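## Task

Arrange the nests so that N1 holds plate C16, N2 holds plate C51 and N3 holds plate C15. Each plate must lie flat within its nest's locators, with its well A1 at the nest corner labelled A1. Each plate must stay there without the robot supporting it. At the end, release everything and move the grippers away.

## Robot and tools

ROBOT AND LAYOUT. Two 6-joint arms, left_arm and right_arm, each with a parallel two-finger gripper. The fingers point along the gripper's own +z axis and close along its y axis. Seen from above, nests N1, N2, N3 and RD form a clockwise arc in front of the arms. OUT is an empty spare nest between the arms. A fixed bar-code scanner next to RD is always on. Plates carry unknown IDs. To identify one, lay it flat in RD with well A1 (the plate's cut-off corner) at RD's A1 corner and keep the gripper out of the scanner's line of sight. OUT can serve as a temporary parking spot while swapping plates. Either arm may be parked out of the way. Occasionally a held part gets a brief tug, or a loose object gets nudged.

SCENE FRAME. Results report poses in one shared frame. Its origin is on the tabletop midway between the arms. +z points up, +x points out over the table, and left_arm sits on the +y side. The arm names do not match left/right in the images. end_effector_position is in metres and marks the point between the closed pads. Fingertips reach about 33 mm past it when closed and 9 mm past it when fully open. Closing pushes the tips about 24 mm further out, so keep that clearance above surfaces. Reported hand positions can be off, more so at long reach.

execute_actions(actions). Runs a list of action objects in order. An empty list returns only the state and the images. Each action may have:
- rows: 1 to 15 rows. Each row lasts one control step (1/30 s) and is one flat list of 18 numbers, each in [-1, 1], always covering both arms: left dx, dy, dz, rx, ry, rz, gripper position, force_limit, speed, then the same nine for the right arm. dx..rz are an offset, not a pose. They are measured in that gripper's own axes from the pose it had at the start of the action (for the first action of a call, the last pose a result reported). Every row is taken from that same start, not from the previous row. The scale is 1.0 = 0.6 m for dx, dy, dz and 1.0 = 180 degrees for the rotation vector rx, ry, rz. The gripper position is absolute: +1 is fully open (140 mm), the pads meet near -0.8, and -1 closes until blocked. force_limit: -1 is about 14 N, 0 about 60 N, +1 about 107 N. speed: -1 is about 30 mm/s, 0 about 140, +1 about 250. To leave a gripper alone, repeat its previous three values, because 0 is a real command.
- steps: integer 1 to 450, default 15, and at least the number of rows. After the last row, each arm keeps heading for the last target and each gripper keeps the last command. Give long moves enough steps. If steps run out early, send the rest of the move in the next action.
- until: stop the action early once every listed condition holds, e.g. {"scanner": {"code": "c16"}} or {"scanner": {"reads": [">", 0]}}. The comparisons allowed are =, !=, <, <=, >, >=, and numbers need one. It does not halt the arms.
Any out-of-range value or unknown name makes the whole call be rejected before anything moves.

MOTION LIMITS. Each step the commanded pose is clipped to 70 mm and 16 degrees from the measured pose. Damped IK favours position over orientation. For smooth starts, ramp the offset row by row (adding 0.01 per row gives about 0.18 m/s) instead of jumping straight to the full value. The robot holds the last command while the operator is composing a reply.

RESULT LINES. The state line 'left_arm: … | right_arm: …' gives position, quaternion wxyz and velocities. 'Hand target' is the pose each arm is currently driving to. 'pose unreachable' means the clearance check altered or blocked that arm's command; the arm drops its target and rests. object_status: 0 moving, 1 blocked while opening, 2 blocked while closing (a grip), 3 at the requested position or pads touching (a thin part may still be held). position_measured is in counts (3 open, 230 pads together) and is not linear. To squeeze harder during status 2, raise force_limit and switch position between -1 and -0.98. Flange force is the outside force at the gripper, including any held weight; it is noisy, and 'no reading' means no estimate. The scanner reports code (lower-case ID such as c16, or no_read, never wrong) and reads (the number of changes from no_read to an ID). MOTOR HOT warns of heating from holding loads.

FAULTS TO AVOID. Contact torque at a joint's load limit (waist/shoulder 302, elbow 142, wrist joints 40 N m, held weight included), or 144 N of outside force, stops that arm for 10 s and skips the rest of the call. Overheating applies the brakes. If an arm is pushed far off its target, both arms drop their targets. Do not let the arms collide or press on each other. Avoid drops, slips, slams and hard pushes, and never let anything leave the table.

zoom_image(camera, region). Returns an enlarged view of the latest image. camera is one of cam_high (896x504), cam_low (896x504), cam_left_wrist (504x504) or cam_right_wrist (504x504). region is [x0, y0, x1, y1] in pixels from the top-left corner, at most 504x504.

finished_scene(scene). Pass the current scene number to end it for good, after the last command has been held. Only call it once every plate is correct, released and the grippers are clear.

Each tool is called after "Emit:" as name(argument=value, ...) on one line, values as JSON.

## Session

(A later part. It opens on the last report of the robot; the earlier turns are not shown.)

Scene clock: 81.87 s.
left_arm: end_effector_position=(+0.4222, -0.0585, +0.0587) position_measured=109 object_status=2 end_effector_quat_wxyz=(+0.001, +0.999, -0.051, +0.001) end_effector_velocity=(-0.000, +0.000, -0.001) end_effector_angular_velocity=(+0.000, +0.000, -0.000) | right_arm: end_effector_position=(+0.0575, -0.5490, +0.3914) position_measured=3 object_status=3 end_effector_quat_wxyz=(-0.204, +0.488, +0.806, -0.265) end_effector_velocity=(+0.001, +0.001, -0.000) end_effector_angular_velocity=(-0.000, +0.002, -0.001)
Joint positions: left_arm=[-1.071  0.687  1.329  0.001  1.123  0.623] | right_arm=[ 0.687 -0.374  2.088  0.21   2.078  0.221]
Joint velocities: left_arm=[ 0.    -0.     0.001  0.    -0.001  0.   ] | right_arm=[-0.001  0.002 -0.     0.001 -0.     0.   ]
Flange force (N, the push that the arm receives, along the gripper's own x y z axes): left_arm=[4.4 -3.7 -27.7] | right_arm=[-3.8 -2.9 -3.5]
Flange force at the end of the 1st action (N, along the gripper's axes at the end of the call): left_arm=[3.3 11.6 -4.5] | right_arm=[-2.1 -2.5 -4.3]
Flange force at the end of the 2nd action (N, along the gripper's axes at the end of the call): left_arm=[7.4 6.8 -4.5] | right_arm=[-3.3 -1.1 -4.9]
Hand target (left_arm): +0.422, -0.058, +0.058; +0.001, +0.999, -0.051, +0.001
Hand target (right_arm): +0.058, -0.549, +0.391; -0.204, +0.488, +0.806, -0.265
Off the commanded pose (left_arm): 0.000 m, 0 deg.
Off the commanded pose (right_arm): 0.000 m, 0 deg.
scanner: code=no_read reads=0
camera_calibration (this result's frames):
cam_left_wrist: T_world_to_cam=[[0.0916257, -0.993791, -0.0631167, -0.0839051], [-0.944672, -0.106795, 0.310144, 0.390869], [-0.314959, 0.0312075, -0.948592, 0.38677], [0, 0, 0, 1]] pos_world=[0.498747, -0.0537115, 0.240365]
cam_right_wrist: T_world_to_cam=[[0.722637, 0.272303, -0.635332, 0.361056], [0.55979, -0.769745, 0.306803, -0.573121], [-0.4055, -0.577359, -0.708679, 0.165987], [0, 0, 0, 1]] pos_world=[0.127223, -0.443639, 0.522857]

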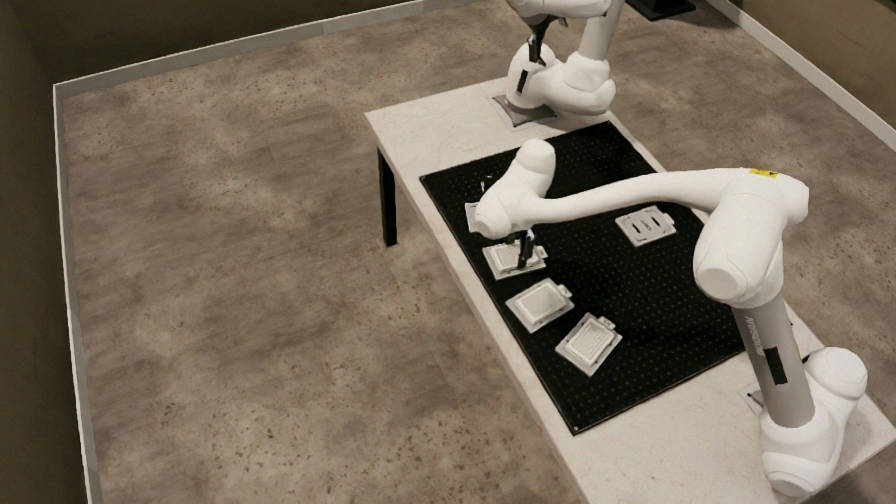

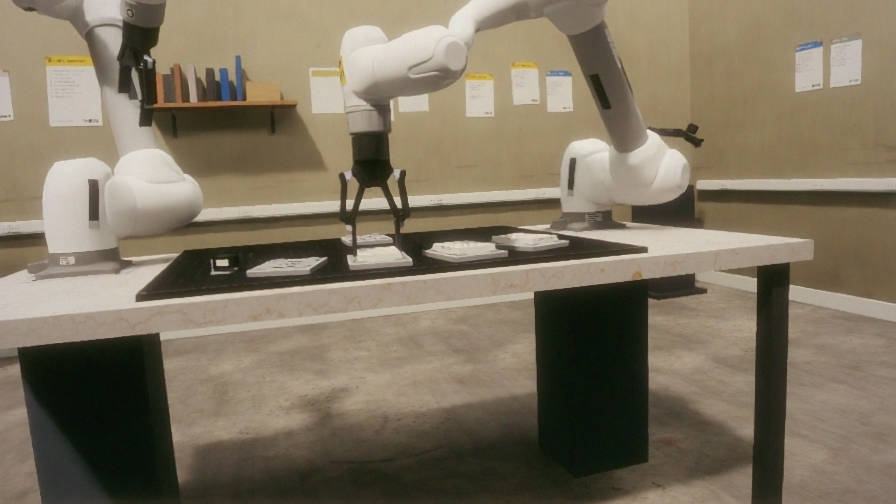

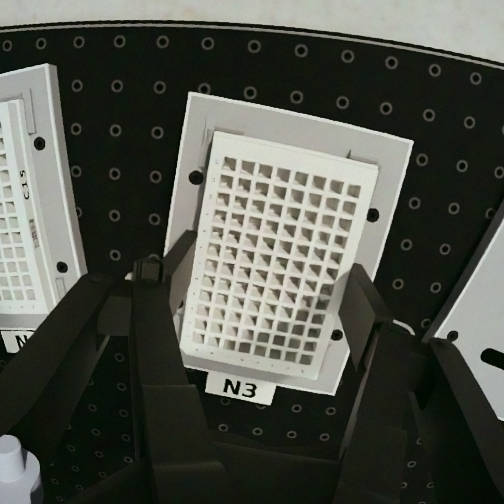

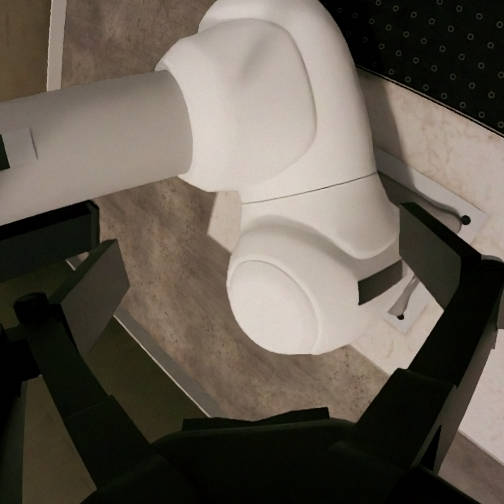

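Emit:
execute_actions(actions=[{"rows":[[0,0,-0.005,0,0,0,-1,0,-0.6,0,0,0,0,0,0,1,0,0],[0,0,-0.012,0,0,0,-1,0,-0.6,0,0,0,0,0,0,1,0,0],[0,0,-0.02,0,0,0,-1,0,-0.6,0,0,0,0,0,0,1,0,0],[0,0,-0.03,0,0,0,-1,0,-0.6,0,0,0,0,0,0,1,0,0],[0,0,-0.04,0,0,0,-1,0,-0.6,0,0,0,0,0,0,1,0,0],[0,0,-0.05,0,0,0,-1,0,-0.6,0,0,0,0,0,0,1,0,0],[0,0,-0.06,0,0,0,-1,0,-0.6,0,0,0,0,0,0,1,0,0]],"steps":20},{"rows":[[0,0.01,0,0,0,0.002,-1,0,-0.6,0,0,0,0,0,0,1,0,0],[0,0.025,0,0,0,0.006,-1,0,-0.6,0,0,0,0,0,0,1,0,0],[0,0.045,0,0,0,0.01,-1,0,-0.6,0,0,0,0,0,0,1,0,0],[0.001,0.065,0,0,0,0.015,-1,0,-0.6,0,0,0,0,0,0,1,0,0],[0.001,0.085,0,0,0,0.02,-1,0,-0.6,0,0,0,0,0,0,1,0,0],[0.001,0.105,0,0,0,0.024,-1,0,-0.6,0,0,0,0,0,0,1,0,0],[0.002,0.125,0,0,0,0.028,-1,0,-0.6,0,0,0,0,0,0,1,0,0],[0.002,0.145,0,0,0,0.033,-1,0,-0.6,0,0,0,0,0,0,1,0,0],[0.002,0.165,0,0,0,0.037,-1,0,-0.6,0,0,0,0,0,0,1,0,0],[0.003,0.185,0,0,0,0.041,-1,0,-0.6,0,0,0,0,0,0,1,0,0],[0.003,0.205,0,0,0,0.046,-1,0,-0.6,0,0,0,0,0,0,1,0,0],[0.003,0.225,0,0,0,0.05,-1,0,-0.6,0,0,0,0,0,0,1,0,0],[0.004,0.25,0,0,0,0.055,-1,0,-0.6,0,0,0,0,0,0,1,0,0],[0.004,0.272,0,0,0,0.06,-1,0,-0.6,0,0,0,0,0,0,1,0,0],[0.0041,0.2926,0,0,0,0.065,-1,0,-0.6,0,0,0,0,0,0,1,0,0]],"steps":35},{"rows":[[0,0,0.01,0,0,0,-1,0,-0.6,0,0,0,0,0,0,1,0,0],[0,0,0.02,0,0,0,-1,0,-0.6,0,0,0,0,0,0,1,0,0],[0,0,0.03,0,0,0,-1,0,-0.6,0,0,0,0,0,0,1,0,0]],"steps":18}])

Scene clock: 101.70 s.
left_arm: end_effector_position=(+0.4069, -0.2332, +0.0771) position_measured=110 object_status=2 end_effector_quat_wxyz=(+0.001, +0.988, -0.152, +0.001) end_effector_velocity=(-0.000, +0.000, -0.001) end_effector_angular_velocity=(+0.001, +0.000, -0.001) | right_arm: end_effector_position=(+0.0575, -0.5490, +0.3914) position_measured=3 object_status=3 end_effector_quat_wxyz=(-0.204, +0.488, +0.806, -0.265) end_effector_velocity=(+0.001, -0.000, +0.000) end_effector_angular_velocity=(-0.001, -0.002, -0.001)
Joint positions: left_arm=[-1.167  0.927  0.851  0.001  1.361  0.732] | right_arm=[ 0.687 -0.374  2.088  0.21   2.078  0.221]
Joint velocities: left_arm=[-0.     0.001  0.     0.     0.001  0.   ] | right_arm=[-0.     0.    -0.001 -0.001 -0.001  0.001]
Flange force (N, the push that the arm receives, along the gripper's own x y z axes): left_arm=[5.0 7.9 -3.9] | right_arm=[-5.0 -1.5 -5.0]
Flange force at the end of the 1st action (N, along the gripper's axes at the end of the call): left_arm=[5.3 6.4 -1.1] | right_arm=[-2.2 -1.2 -4.7]
Flange force at the end of the 2nd action (N, along the gripper's axes at the end of the call): left_arm=[4.5 5.7 -3.3] | right_arm=[-3.0 -1.7 -5.2]
Hand target (left_arm): +0.407, -0.233, +0.077; +0.001, +0.988, -0.152, +0.001
Hand target (right_arm): +0.058, -0.549, +0.391; -0.204, +0.488, +0.806, -0.265
Off the commanded pose (left_arm): 0.000 m, 0 deg.
Off the commanded pose (right_arm): 0.000 m, 0 deg.
scanner: code=no_read reads=0
camera_calibration (this result's frames):
cam_left_wrist: T_world_to_cam=[[-0.111922, -0.991683, -0.0635477, -0.171623], [-0.946794, 0.0870003, 0.309858, 0.398135], [-0.301753, 0.0948467, -0.948657, 0.414273], [0, 0, 0, 1]] pos_world=[0.482752, -0.244126, 0.258731]

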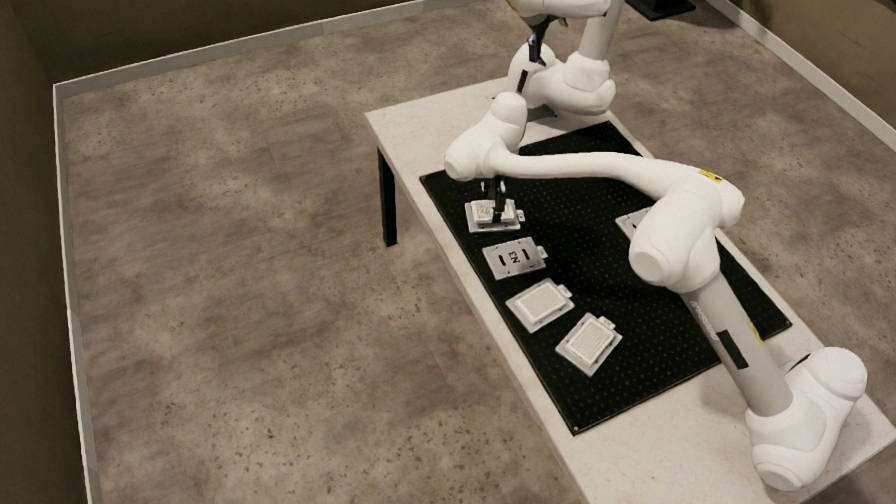

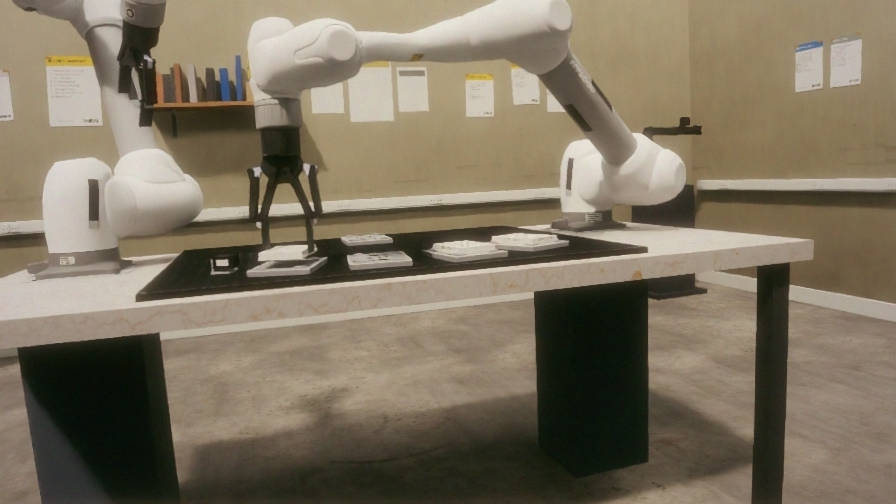

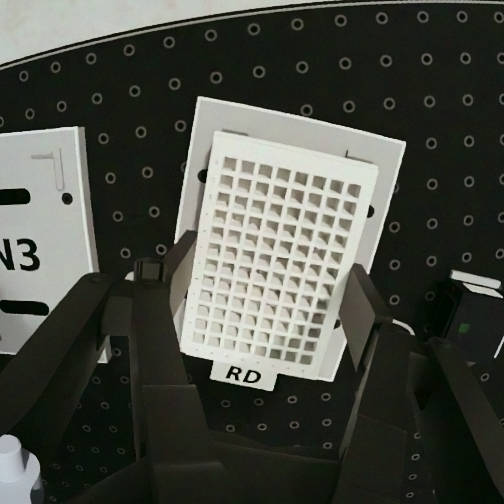

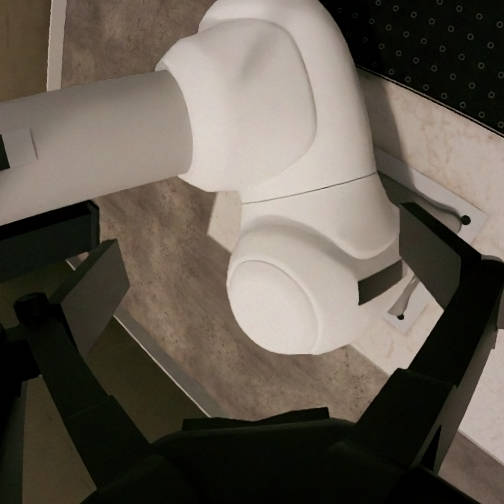

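Emit:
execute_actions(actions=[{"rows":[[-0.0016,0.0022,0.008,0,0,0,-1,0,-0.6,0,0,0,0,0,0,1,0,0],[-0.0016,0.0022,0.016,0,0,0,-1,0,-0.6,0,0,0,0,0,0,1,0,0]],"steps":16}])

Emit:
zoom_image(camera="cam_left_wrist", region=[160, 70, 440, 250])

Scene clock: 107.37 s.
left_arm: end_effector_position=(+0.4057, -0.2342, +0.0675) position_measured=110 object_status=2 end_effector_quat_wxyz=(+0.001, +0.988, -0.152, +0.001) end_effector_velocity=(-0.000, +0.000, -0.001) end_effector_angular_velocity=(+0.001, +0.000, -0.000) | right_arm: end_effector_position=(+0.0575, -0.5490, +0.3914) position_measured=3 object_status=3 end_effector_quat_wxyz=(-0.204, +0.488, +0.806, -0.265) end_effector_velocity=(+0.001, -0.000, -0.001) end_effector_angular_velocity=(-0.002, -0.000, -0.001)
Joint positions: left_arm=[-1.169  0.932  0.859  0.001  1.348  0.73 ] | right_arm=[ 0.687 -0.374  2.088  0.21   2.078  0.221]
Joint velocities: left_arm=[-0.     0.001  0.     0.     0.    -0.   ] | right_arm=[-0.001  0.002  0.    -0.002 -0.001 -0.   ]
Flange force (N, the push that the arm receives, along the gripper's own x y z axes): left_arm=[7.5 5.4 -4.0] | right_arm=[-3.5 -0.5 -4.7]
Hand target (left_arm): +0.406, -0.234, +0.067; +0.001, +0.988, -0.152, +0.001
Hand target (right_arm): +0.058, -0.549, +0.391; -0.204, +0.488, +0.806, -0.265
Off the commanded pose (left_arm): 0.000 m, 0 deg.
Off the commanded pose (right_arm): 0.000 m, 0 deg.
scanner: code=no_read reads=0
camera_calibration (this result's frames):
cam_left_wrist: T_world_to_cam=[[-0.111926, -0.991678, -0.0636216, -0.173329], [-0.946838, 0.0869949, 0.309724, 0.400063], [-0.301612, 0.0949056, -0.948696, 0.404855], [0, 0, 0, 1]] pos_world=[0.481504, -0.245113, 0.249148]
cam_right_wrist: T_world_to_cam=[[0.722637, 0.272303, -0.635332, 0.361056], [0.55979, -0.769745, 0.306803, -0.573121], [-0.4055, -0.577359, -0.708679, 0.165987], [0, 0, 0, 1]] pos_world=[0.127223, -0.443639, 0.522857]

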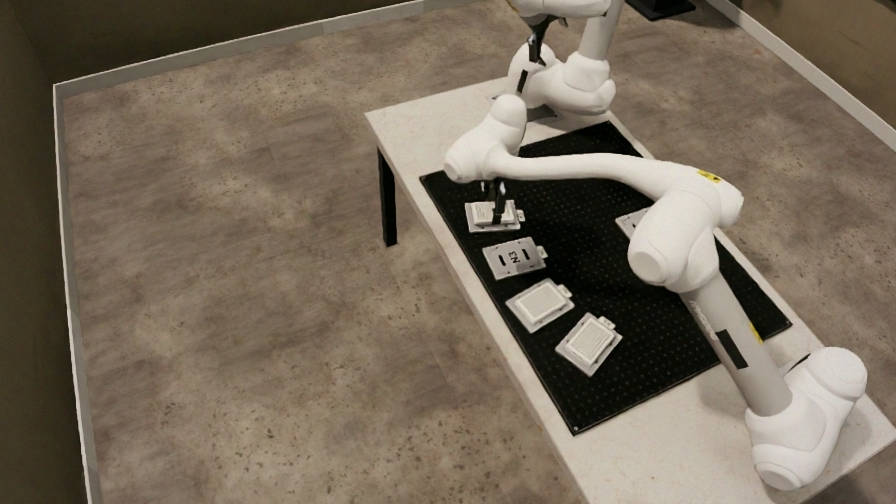

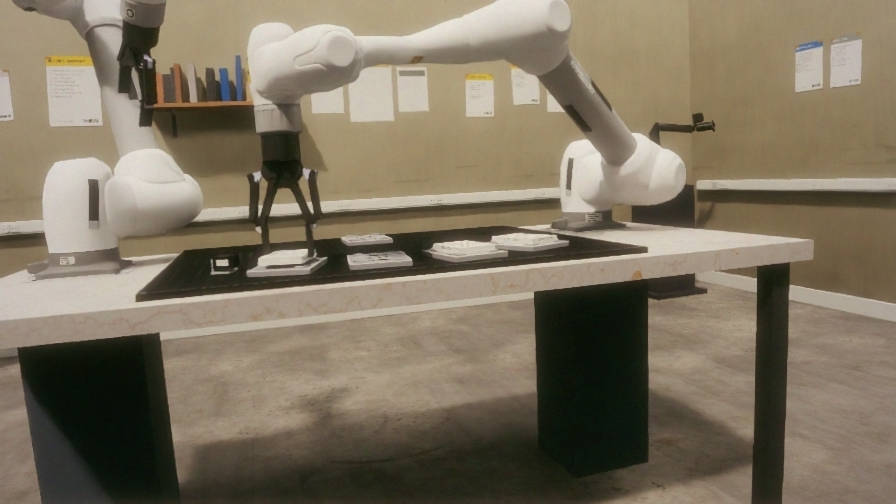

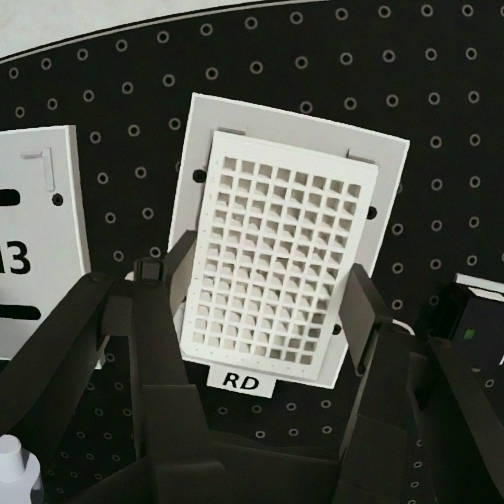

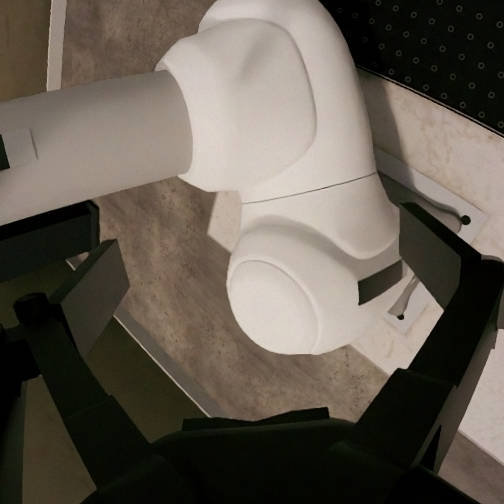

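Region (160, 70, 440, 250) of cam_left_wrist's 504x504 image, scaled by 1.800, with more detail than that image has; it fills the top 324 rows of this view, and the rest is white.

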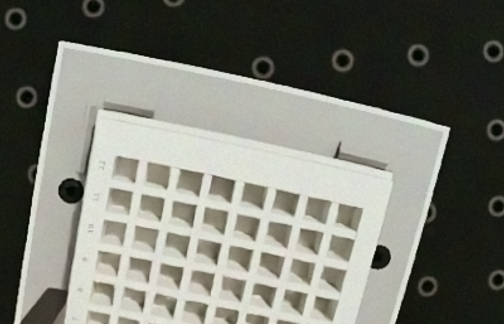

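Emit:
execute_actions(actions=[{"rows":[[0,0,0.006,0,0,0,-1,0,-0.6,0,0,0,0,0,0,1,0,0]],"steps":10},{"rows":[[0,0,0.003,0,0,0,-1,0,-0.6,0,0,0,0,0,0,1,0,0]],"steps":9},{"rows":[[0,0,0.003,0,0,0,-1,0,-0.6,0,0,0,0,0,0,1,0,0]],"steps":9}])

Scene clock: 110.43 s.
left_arm: end_effector_position=(+0.4056, -0.2343, +0.0603) position_measured=110 object_status=2 end_effector_quat_wxyz=(+0.001, +0.988, -0.152, +0.001) end_effector_velocity=(+0.000, -0.000, +0.000) end_effector_angular_velocity=(-0.001, -0.001, +0.000) | right_arm: end_effector_position=(+0.0575, -0.5490, +0.3914) position_measured=3 object_status=3 end_effector_quat_wxyz=(-0.204, +0.488, +0.806, -0.265) end_effector_velocity=(-0.001, -0.000, +0.000) end_effector_angular_velocity=(+0.001, -0.001, -0.001)
Joint positions: left_arm=[-1.169  0.936  0.865  0.001  1.338  0.73 ] | right_arm=[ 0.687 -0.374  2.088  0.21   2.078  0.221]
Joint velocities: left_arm=[ 0.     0.    -0.001  0.    -0.    -0.   ] | right_arm=[-0.001 -0.002  0.     0.001  0.001 -0.   ]
Flange force (N, the push that the arm receives, along the gripper's own x y z axes): left_arm=[8.2 9.6 -3.7] | right_arm=[-2.3 -3.6 -4.4]
Flange force at the end of the 1st action (N, along the gripper's axes at the end of the call): left_arm=[13.1 11.2 -2.8] | right_arm=[-4.8 -4.1 -3.7]
Flange force at the end of the 2nd action (N, along the gripper's axes at the end of the call): left_arm=[9.1 8.3 -3.7] | right_arm=[-4.0 -1.7 -4.5]
Hand target (left_arm): +0.406, -0.234, +0.060; +0.001, +0.988, -0.152, +0.001
Hand target (right_arm): +0.058, -0.549, +0.391; -0.204, +0.488, +0.806, -0.265
Off the commanded pose (left_arm): 0.000 m, 0 deg.
Off the commanded pose (right_arm): 0.000 m, 0 deg.
scanner: code=no_read reads=0
camera_calibration (this result's frames):
cam_left_wrist: T_world_to_cam=[[-0.111916, -0.991685, -0.0635245, -0.173862], [-0.946798, 0.0870029, 0.309846, 0.402218], [-0.301743, 0.0948218, -0.948662, 0.398097], [0, 0, 0, 1]] pos_world=[0.481484, -0.245159, 0.241989]

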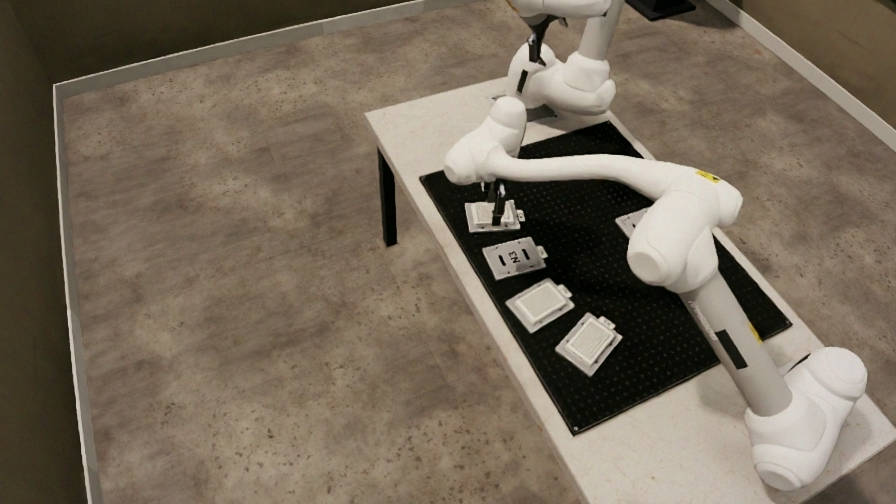

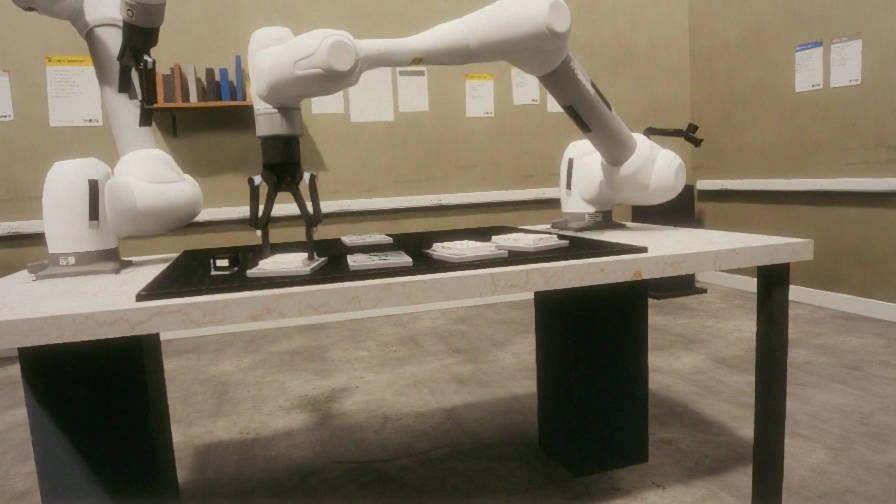

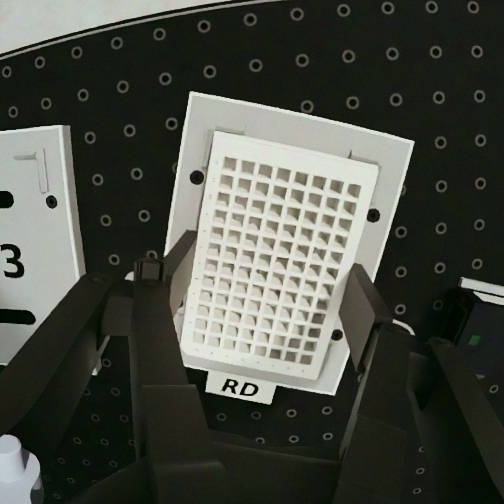

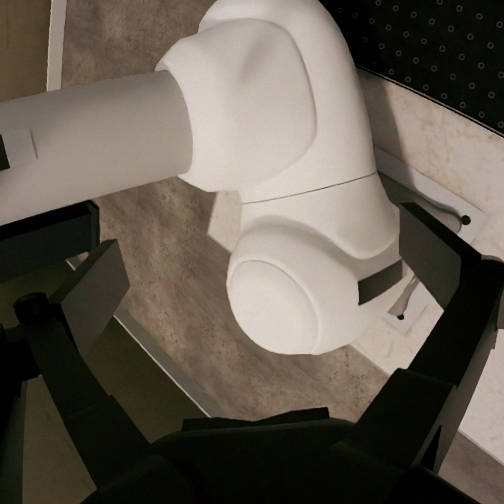

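Emit:
execute_actions(actions=[{"rows":[[0,0,0.002,0,0,0,-1,0,-0.6,0,0,0,0,0,0,1,0,0]],"steps":8},{"rows":[[0,0,0,0,0,0,0.4,0,-0.3,0,0,0,0,0,0,1,0,0]],"steps":12},{"rows":[[0,0,-0.07,0,0,0,0.4,0,-0.3,0,0,0,0,0,0,1,0,0]],"steps":18},{"rows":[[-0.1352,-0.5793,0,0,0,-0.1478,0.4,0,-0.3,0,0,0,0,0,0,1,0,0]],"steps":45},{"rows":[[0,0,0.04,0,0,0,0.4,0,-0.3,0,0,0,0,0,0,1,0,0]],"steps":18}])

Scene clock: 123.80 s.
left_arm: end_effector_position=(+0.4326, +0.1215, +0.0764) position_measured=78 object_status=3 end_effector_quat_wxyz=(+0.001, +0.997, +0.080, +0.001) end_effector_velocity=(-0.000, +0.000, -0.000) end_effector_angular_velocity=(+0.001, +0.000, -0.001) | right_arm: end_effector_position=(+0.0575, -0.5490, +0.3914) position_measured=3 object_status=3 end_effector_quat_wxyz=(-0.204, +0.488, +0.806, -0.265) end_effector_velocity=(-0.001, -0.001, -0.000) end_effector_angular_velocity=(+0.000, -0.001, -0.000)
Joint positions: left_arm=[-0.94   0.474  1.653  0.     1.011  0.495] | right_arm=[ 0.687 -0.374  2.088  0.21   2.078  0.221]
Joint velocities: left_arm=[-0.    -0.     0.001  0.    -0.     0.   ] | right_arm=[-0.001 -0.002  0.001 -0.001 -0.    -0.   ]
Flange force (N, the push that the arm receives, along the gripper's own x y z axes): left_arm=[7.4 8.5 -0.6] | right_arm=[-2.8 -3.8 -3.9]
Flange force at the end of the 1st action (N, along the gripper's axes at the end of the call): left_arm=[2.1 6.3 -21.6] | right_arm=[-5.7 -3.1 -4.6]
Flange force at the end of the 2nd action (N, along the gripper's axes at the end of the call): left_arm=[4.4 15.1 -5.6] | right_arm=[-4.1 -3.2 -4.1]
Flange force at the end of the 3rd action (N, along the gripper's axes at the end of the call): left_arm=[1.7 16.5 -4.8] | right_arm=[-3.7 -1.4 -5.3]
Flange force at the end of the 4th action (N, along the gripper's axes at the end of the call): left_arm=[6.7 6.2 -2.3] | right_arm=[-1.8 -1.8 -5.1]
Hand target (left_arm): +0.433, +0.121, +0.076; +0.001, +0.997, +0.079, +0.001
Hand target (right_arm): +0.058, -0.549, +0.391; -0.204, +0.488, +0.806, -0.265
Off the commanded pose (left_arm): 0.000 m, 0 deg.
Off the commanded pose (right_arm): 0.000 m, 0 deg.
scanner: code=c16 reads=1
camera_calibration (this result's frames):
cam_left_wrist: T_world_to_cam=[[0.344257, -0.936791, -0.0625267, -0.0211315], [-0.885239, -0.346057, 0.310799, 0.417754], [-0.312792, -0.0516437, -0.948417, 0.410297], [0, 0, 0, 1]] pos_world=[0.505425, 0.14596, 0.257974]
cam_right_wrist: T_world_to_cam=[[0.722637, 0.272303, -0.635332, 0.361056], [0.55979, -0.769745, 0.306802, -0.573121], [-0.4055, -0.577359, -0.708679, 0.165987], [0, 0, 0, 1]] pos_world=[0.127223, -0.443639, 0.522857]

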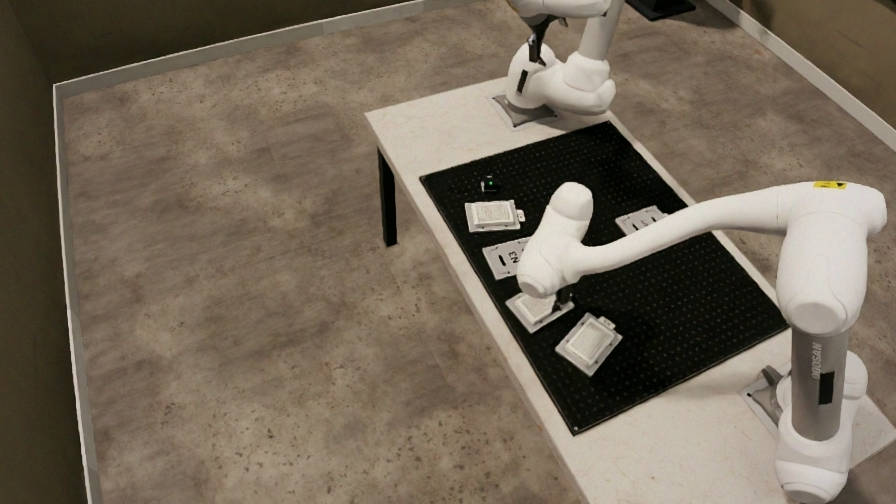

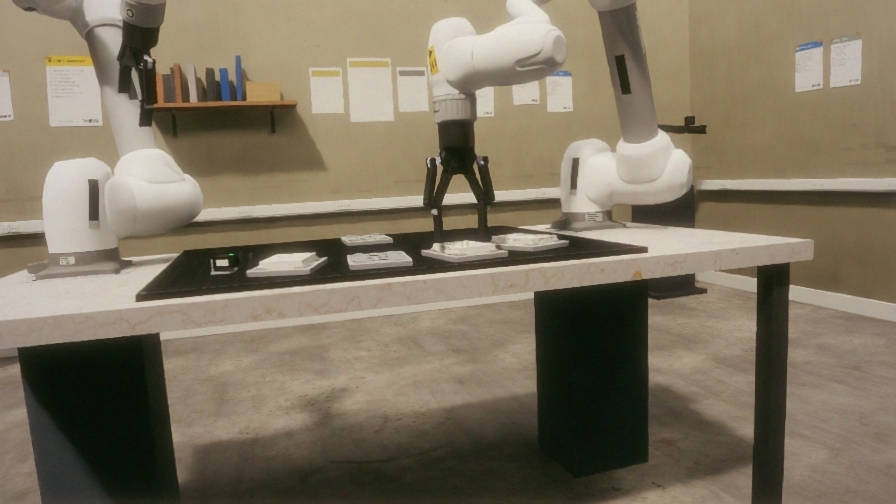

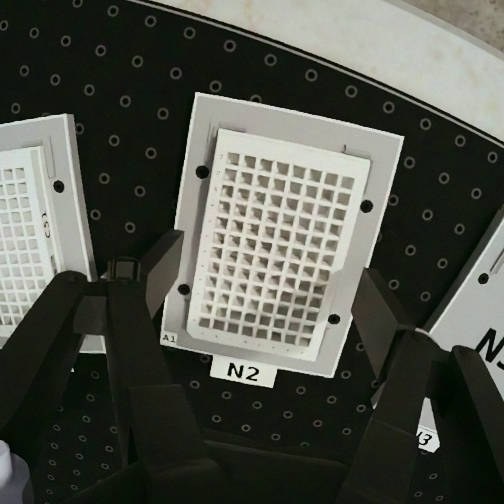

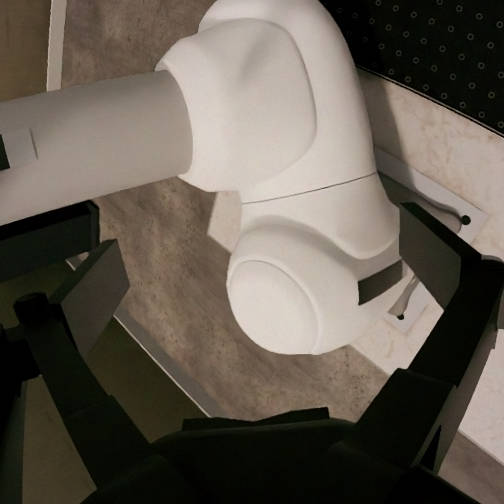

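Emit:
execute_actions(actions=[{"rows":[[0.0029,0.0005,0.01,0,0,-0.0025,0.4,0,-0.3,0,0,0,0,0,0,1,0,0],[0.0029,0.0005,0.02,0,0,-0.0025,0.4,0,-0.3,0,0,0,0,0,0,1,0,0],[0.0029,0.0005,0.0295,0,0,-0.0025,0.4,0,-0.3,0,0,0,0,0,0,1,0,0]],"steps":18},{"rows":[[0,0,0,0,0,0,-1,0,-0.6,0,0,0,0,0,0,1,0,0]],"steps":18}])

Scene clock: 129.07 s.
left_arm: end_effector_position=(+0.4345, +0.1214, +0.0587) position_measured=110 object_status=2 end_effector_quat_wxyz=(+0.001, +0.997, +0.083, +0.001) end_effector_velocity=(+0.001, -0.001, +0.001) end_effector_angular_velocity=(-0.002, -0.001, +0.000) | right_arm: end_effector_position=(+0.0575, -0.5490, +0.3914) position_measured=3 object_status=3 end_effector_quat_wxyz=(-0.204, +0.488, +0.806, -0.265) end_effector_velocity=(-0.001, -0.000, +0.000) end_effector_angular_velocity=(+0.001, +0.000, +0.000)
Joint positions: left_arm=[-0.938  0.492  1.663  0.     0.984  0.488] | right_arm=[ 0.687 -0.374  2.088  0.21   2.078  0.221]
Joint velocities: left_arm=[ 0.    -0.001 -0.002 -0.    -0.     0.   ] | right_arm=[ 0.    -0.001  0.     0.001  0.     0.   ]
Flange force (N, the push that the arm receives, along the gripper's own x y z axes): left_arm=[-1.7 -10.2 -55.6] | right_arm=[-4.5 -3.4 -3.5]
Flange force at the end of the 1st action (N, along the gripper's axes at the end of the call): left_arm=[0.7 5.9 -1.8] | right_arm=[-1.4 -3.9 -3.7]
Hand target (left_arm): +0.434, +0.121, +0.059; +0.001, +0.997, +0.083, +0.001
Hand target (right_arm): +0.058, -0.549, +0.391; -0.204, +0.488, +0.806, -0.265
Off the commanded pose (left_arm): 0.000 m, 0 deg.
Off the commanded pose (right_arm): 0.000 m, 0 deg.
scanner: code=c16 reads=1
camera_calibration (this result's frames):
cam_left_wrist: T_world_to_cam=[[0.35159, -0.934065, -0.0625071, -0.0264625], [-0.882525, -0.352983, 0.31073, 0.424552], [-0.312306, -0.0540855, -0.948441, 0.394199], [0, 0, 0, 1]] pos_world=[0.507092, 0.146462, 0.240299]
cam_right_wrist: T_world_to_cam=[[0.722637, 0.272303, -0.635332, 0.361056], [0.55979, -0.769745, 0.306803, -0.573121], [-0.4055, -0.577359, -0.708679, 0.165987], [0, 0, 0, 1]] pos_world=[0.127223, -0.443639, 0.522857]

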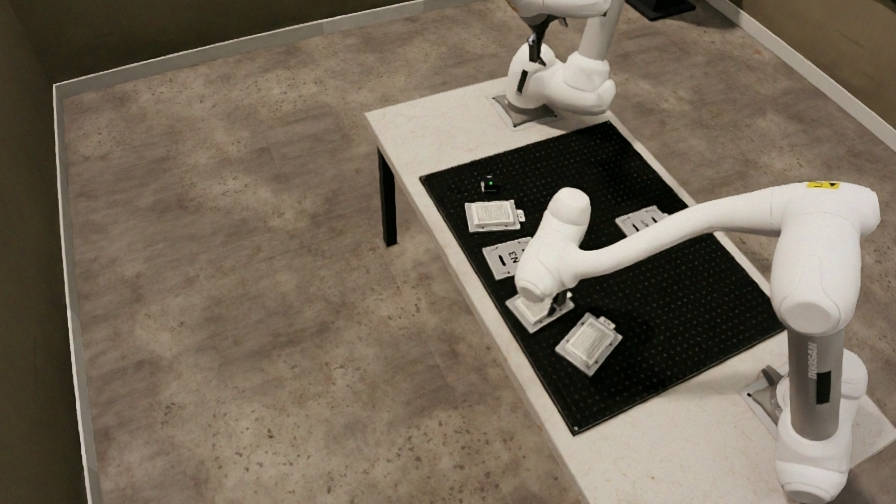

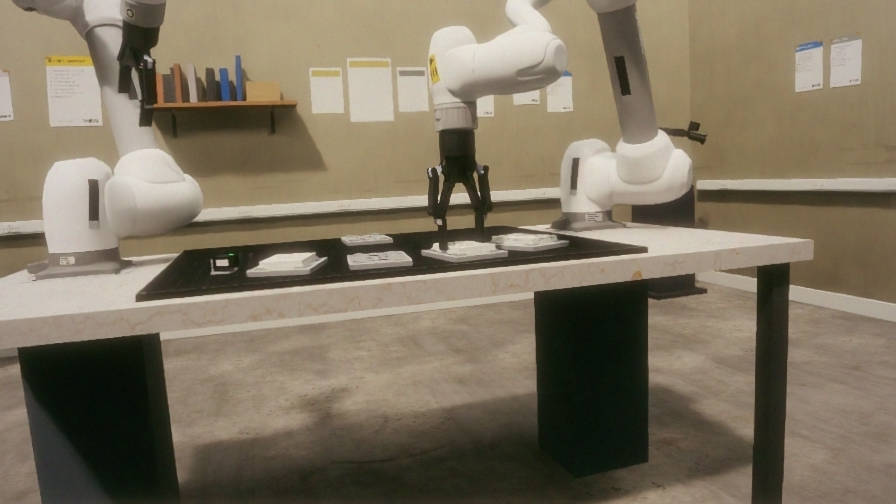

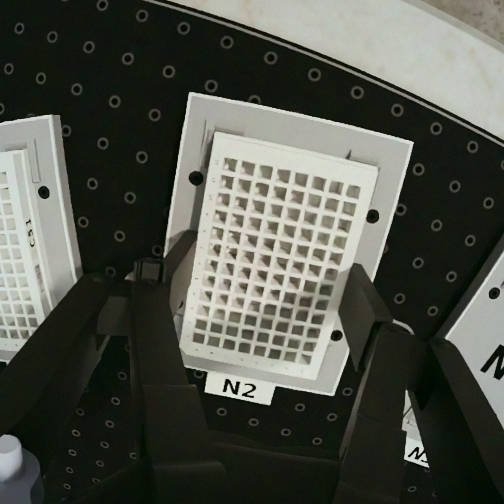

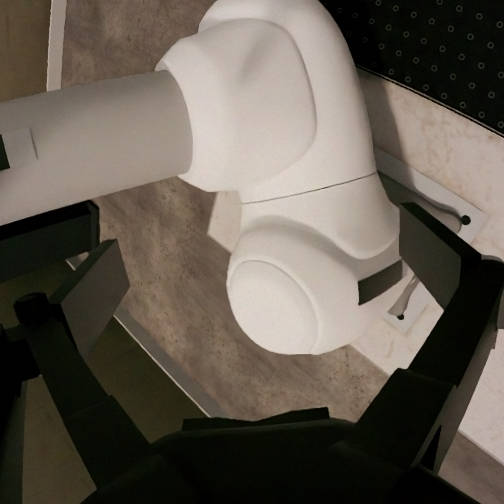

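Emit:
execute_actions(actions=[{"rows":[[0,0,-0.005,0,0,0,-1,0,-0.6,0,0,0,0,0,0,1,0,0],[0,0,-0.012,0,0,0,-1,0,-0.6,0,0,0,0,0,0,1,0,0],[0,0,-0.02,0,0,0,-1,0,-0.6,0,0,0,0,0,0,1,0,0],[0,0,-0.03,0,0,0,-1,0,-0.6,0,0,0,0,0,0,1,0,0],[0,0,-0.04,0,0,0,-1,0,-0.6,0,0,0,0,0,0,1,0,0]],"steps":16},{"rows":[[-0.002,0.01,0,0,0,0.003,-1,0,-0.6,0,0,0,0,0,0,1,0,0],[-0.006,0.025,0,0,0,0.007,-1,0,-0.6,0,0,0,0,0,0,1,0,0],[-0.011,0.045,0,0,0,0.013,-1,0,-0.6,0,0,0,0,0,0,1,0,0],[-0.015,0.065,0,0,0,0.019,-1,0,-0.6,0,0,0,0,0,0,1,0,0],[-0.02,0.085,0,0,0,0.025,-1,0,-0.6,0,0,0,0,0,0,1,0,0],[-0.025,0.105,0,0,0,0.031,-1,0,-0.6,0,0,0,0,0,0,1,0,0],[-0.03,0.125,0,0,0,0.036,-1,0,-0.6,0,0,0,0,0,0,1,0,0],[-0.034,0.145,0,0,0,0.042,-1,0,-0.6,0,0,0,0,0,0,1,0,0],[-0.039,0.165,0,0,0,0.048,-1,0,-0.6,0,0,0,0,0,0,1,0,0],[-0.044,0.185,0,0,0,0.054,-1,0,-0.6,0,0,0,0,0,0,1,0,0],[-0.049,0.205,0,0,0,0.06,-1,0,-0.6,0,0,0,0,0,0,1,0,0],[-0.053,0.225,0,0,0,0.066,-1,0,-0.6,0,0,0,0,0,0,1,0,0],[-0.059,0.25,0,0,0,0.073,-1,0,-0.6,0,0,0,0,0,0,1,0,0],[-0.064,0.272,0,0,0,0.079,-1,0,-0.6,0,0,0,0,0,0,1,0,0],[-0.0693,0.2924,0,0,0,0.0853,-1,0,-0.6,0,0,0,0,0,0,1,0,0]],"steps":33},{"rows":[[0,0,0.01,0,0,0,-1,0,-0.6,0,0,0,0,0,0,1,0,0],[0,0,0.02,0,0,0,-1,0,-0.6,0,0,0,0,0,0,1,0,0],[0,0,0.0255,0,0,0,-1,0,-0.6,0,0,0,0,0,0,1,0,0]],"steps":16}])

Emit:
zoom_image(camera="cam_left_wrist", region=[160, 70, 440, 250])

Scene clock: 142.50 s.
left_arm: end_effector_position=(+0.4226, -0.0584, +0.0678) position_measured=110 object_status=2 end_effector_quat_wxyz=(+0.001, +0.999, -0.050, +0.001) end_effector_velocity=(+0.000, +0.000, -0.001) end_effector_angular_velocity=(+0.001, -0.000, -0.000) | right_arm: end_effector_position=(+0.0575, -0.5490, +0.3914) position_measured=3 object_status=3 end_effector_quat_wxyz=(-0.204, +0.488, +0.806, -0.265) end_effector_velocity=(-0.000, +0.000, +0.000) end_effector_angular_velocity=(+0.002, +0.001, -0.000)
Joint positions: left_arm=[-1.071  0.681  1.322  0.001  1.135  0.624] | right_arm=[ 0.687 -0.374  2.088  0.21   2.078  0.221]
Joint velocities: left_arm=[-0.     0.001  0.     0.    -0.     0.   ] | right_arm=[ 0.    -0.     0.     0.002  0.     0.   ]
Flange force (N, the push that the arm receives, along the gripper's own x y z axes): left_arm=[1.9 4.8 -1.2] | right_arm=[-4.1 -1.4 -5.2]
Flange force at the end of the 1st action (N, along the gripper's axes at the end of the call): left_arm=[5.0 2.3 -3.6] | right_arm=[-3.9 -2.9 -4.5]
Flange force at the end of the 2nd action (N, along the gripper's axes at the end of the call): left_arm=[3.7 4.9 -3.3] | right_arm=[-2.1 -1.8 -5.4]
Hand target (left_arm): +0.423, -0.058, +0.068; +0.001, +0.999, -0.050, +0.001
Hand target (right_arm): +0.058, -0.549, +0.391; -0.204, +0.488, +0.806, -0.265
Off the commanded pose (left_arm): 0.000 m, 0 deg.
Off the commanded pose (right_arm): 0.000 m, 0 deg.
scanner: code=c16 reads=1
camera_calibration (this result's frames):
cam_left_wrist: T_world_to_cam=[[0.0916482, -0.993796, -0.0630137, -0.083297], [-0.944671, -0.106784, 0.310151, 0.38844], [-0.314956, 0.0311024, -0.948597, 0.395454], [0, 0, 0, 1]] pos_world=[0.499133, -0.0536007, 0.249402]
cam_right_wrist: T_world_to_cam=[[0.722637, 0.272303, -0.635332, 0.361056], [0.55979, -0.769745, 0.306803, -0.573121], [-0.4055, -0.57736, -0.708679, 0.165987], [0, 0, 0, 1]] pos_world=[0.127223, -0.443639, 0.522857]

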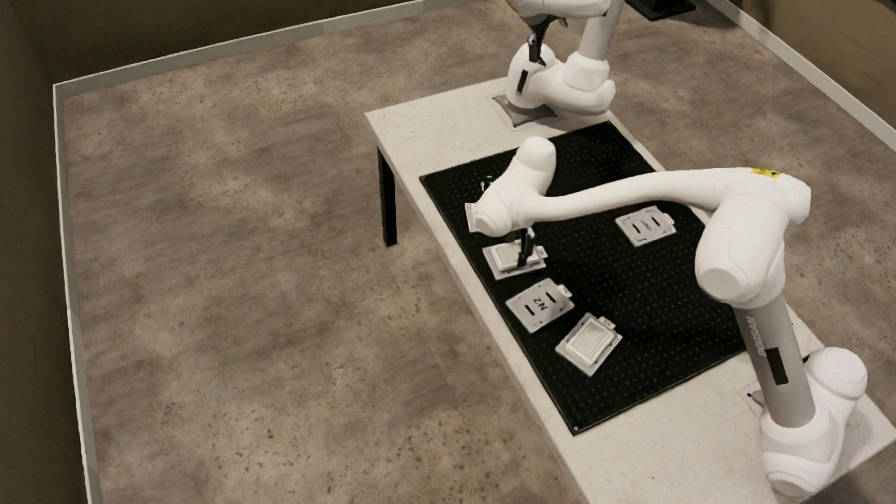

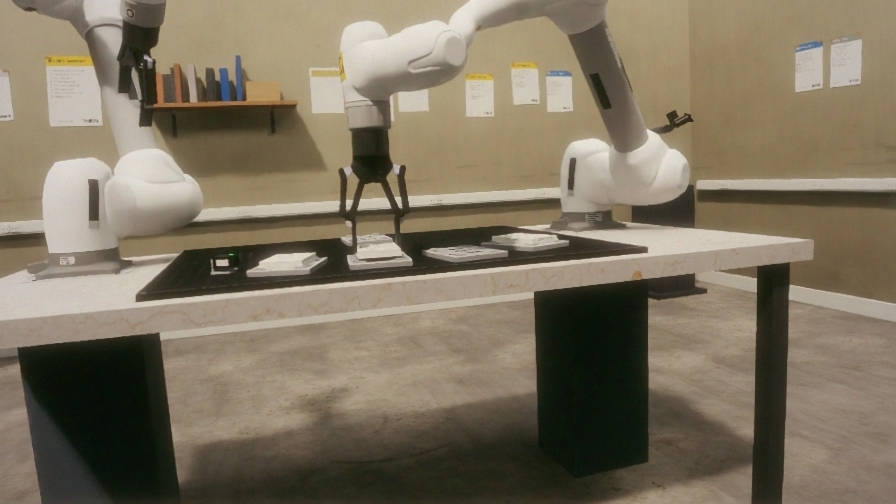

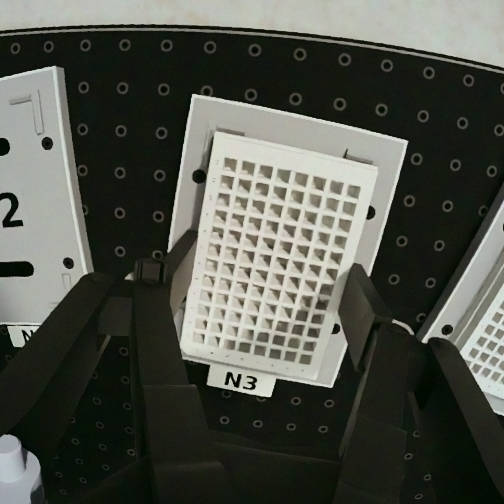

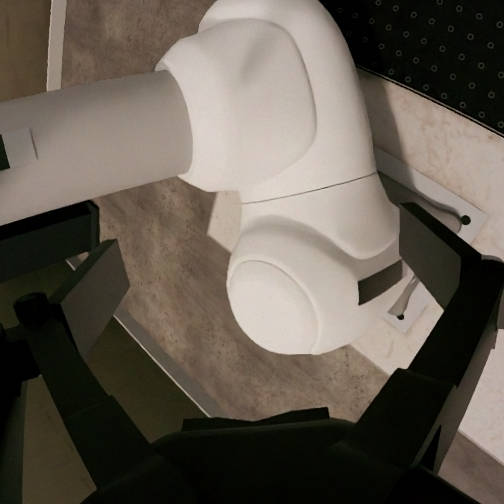

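Region (160, 70, 440, 250) of cam_left_wrist's 504x504 image, scaled by 1.800, with more detail than that image has; it fills the top 324 rows of this view, and the rest is white.

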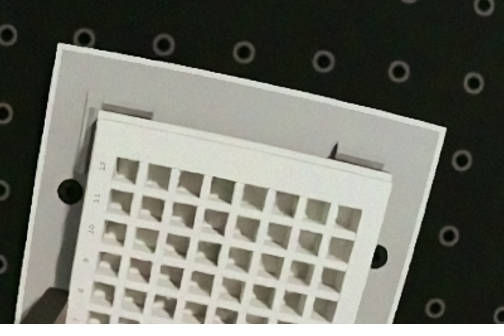

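Emit:
execute_actions(actions=[{"rows":[[-0.0005,-0.0012,0,0,0,0,-1,0,-0.6,0,0,0,0,0,0,1,0,0]],"steps":8},{"rows":[[0,0,0.006,0,0,0,-1,0,-0.6,0,0,0,0,0,0,1,0,0]],"steps":10},{"rows":[[0,0,0.004,0,0,0,-1,0,-0.6,0,0,0,0,0,0,1,0,0]],"steps":9},{"rows":[[0,0,0.003,0,0,0,-1,0,-0.6,0,0,0,0,0,0,1,0,0]],"steps":9}])

Scene clock: 146.37 s.
left_arm: end_effector_position=(+0.4224, -0.0577, +0.0600) position_measured=110 object_status=2 end_effector_quat_wxyz=(+0.001, +0.999, -0.050, +0.001) end_effector_velocity=(-0.000, +0.000, -0.000) end_effector_angular_velocity=(+0.000, -0.000, -0.000) | right_arm: end_effector_position=(+0.0575, -0.5490, +0.3914) position_measured=3 object_status=3 end_effector_quat_wxyz=(-0.204, +0.488, +0.806, -0.265) end_effector_velocity=(-0.000, -0.000, -0.000) end_effector_angular_velocity=(+0.000, -0.001, -0.001)
Joint positions: left_arm=[-1.07   0.685  1.33   0.001  1.124  0.624] | right_arm=[ 0.687 -0.374  2.088  0.21   2.078  0.221]
Joint velocities: left_arm=[ 0.    -0.     0.001  0.    -0.001  0.   ] | right_arm=[-0.    -0.001  0.     0.    -0.     0.   ]
Flange force (N, the push that the arm receives, along the gripper's own x y z axes): left_arm=[5.0 9.6 -4.4] | right_arm=[-2.7 -2.0 -3.8]
Flange force at the end of the 1st action (N, along the gripper's axes at the end of the call): left_arm=[-1.2 0.2 -6.6] | right_arm=[-3.6 -2.6 -4.5]
Flange force at the end of the 2nd action (N, along the gripper's axes at the end of the call): left_arm=[6.2 10.8 -1.7] | right_arm=[-2.6 -2.3 -4.5]
Flange force at the end of the 3rd action (N, along the gripper's axes at the end of the call): left_arm=[6.0 6.1 -1.7] | right_arm=[-3.8 -1.9 -4.7]
Hand target (left_arm): +0.422, -0.058, +0.060; +0.001, +0.999, -0.050, +0.001
Hand target (right_arm): +0.058, -0.549, +0.391; -0.204, +0.488, +0.806, -0.265
Off the commanded pose (left_arm): 0.000 m, 0 deg.
Off the commanded pose (right_arm): 0.000 m, 0 deg.
scanner: code=c16 reads=1
camera_calibration (this result's frames):
cam_left_wrist: T_world_to_cam=[[0.0917015, -0.993789, -0.0630479, -0.0830939], [-0.944683, -0.106843, 0.310095, 0.390786], [-0.314905, 0.0311241, -0.948613, 0.387964], [0, 0, 0, 1]] pos_world=[0.498961, -0.0528998, 0.241608]
cam_right_wrist: T_world_to_cam=[[0.722637, 0.272303, -0.635332, 0.361056], [0.55979, -0.769745, 0.306803, -0.573121], [-0.4055, -0.57736, -0.708679, 0.165987], [0, 0, 0, 1]] pos_world=[0.127223, -0.443639, 0.522857]

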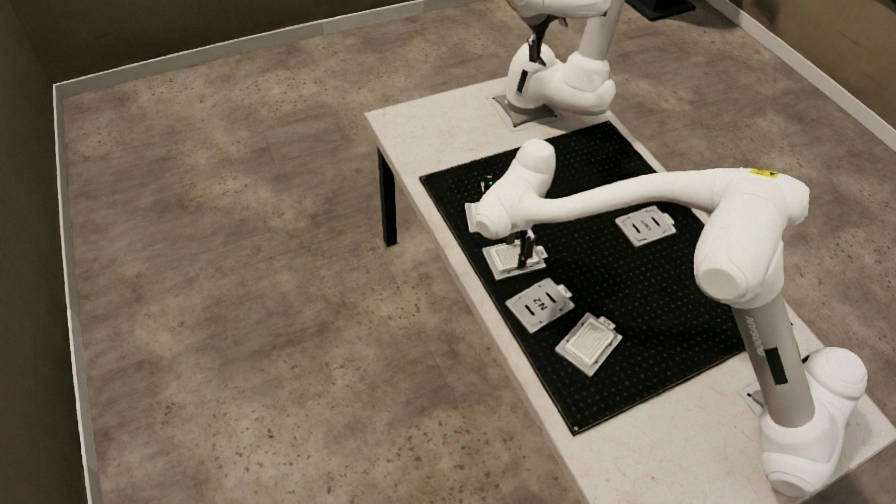

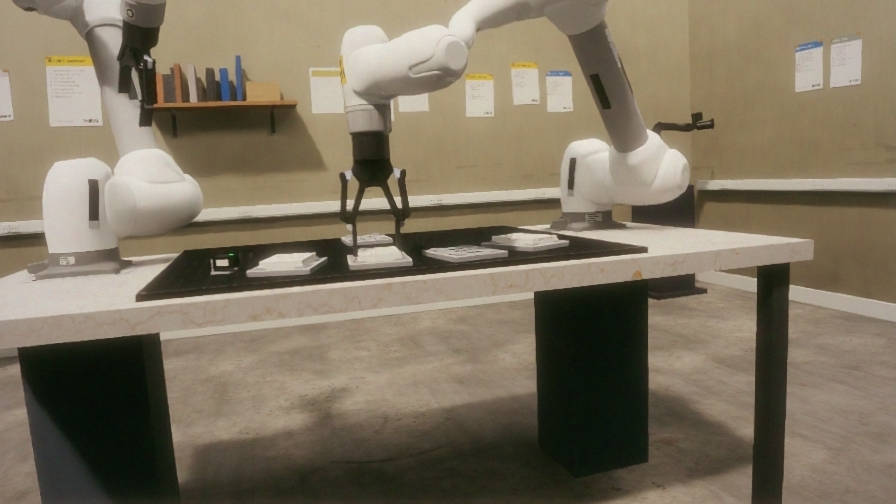

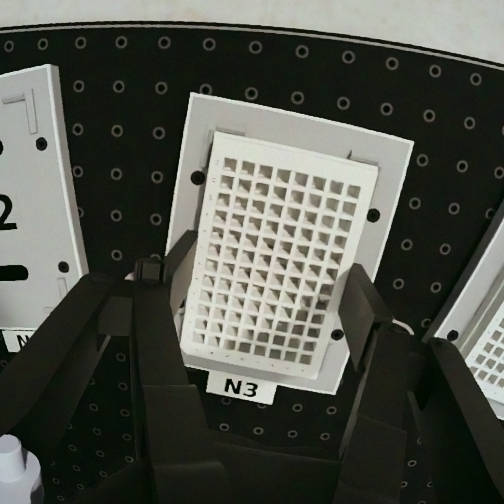

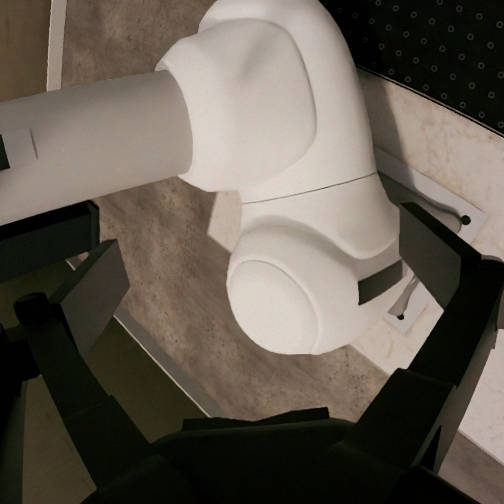

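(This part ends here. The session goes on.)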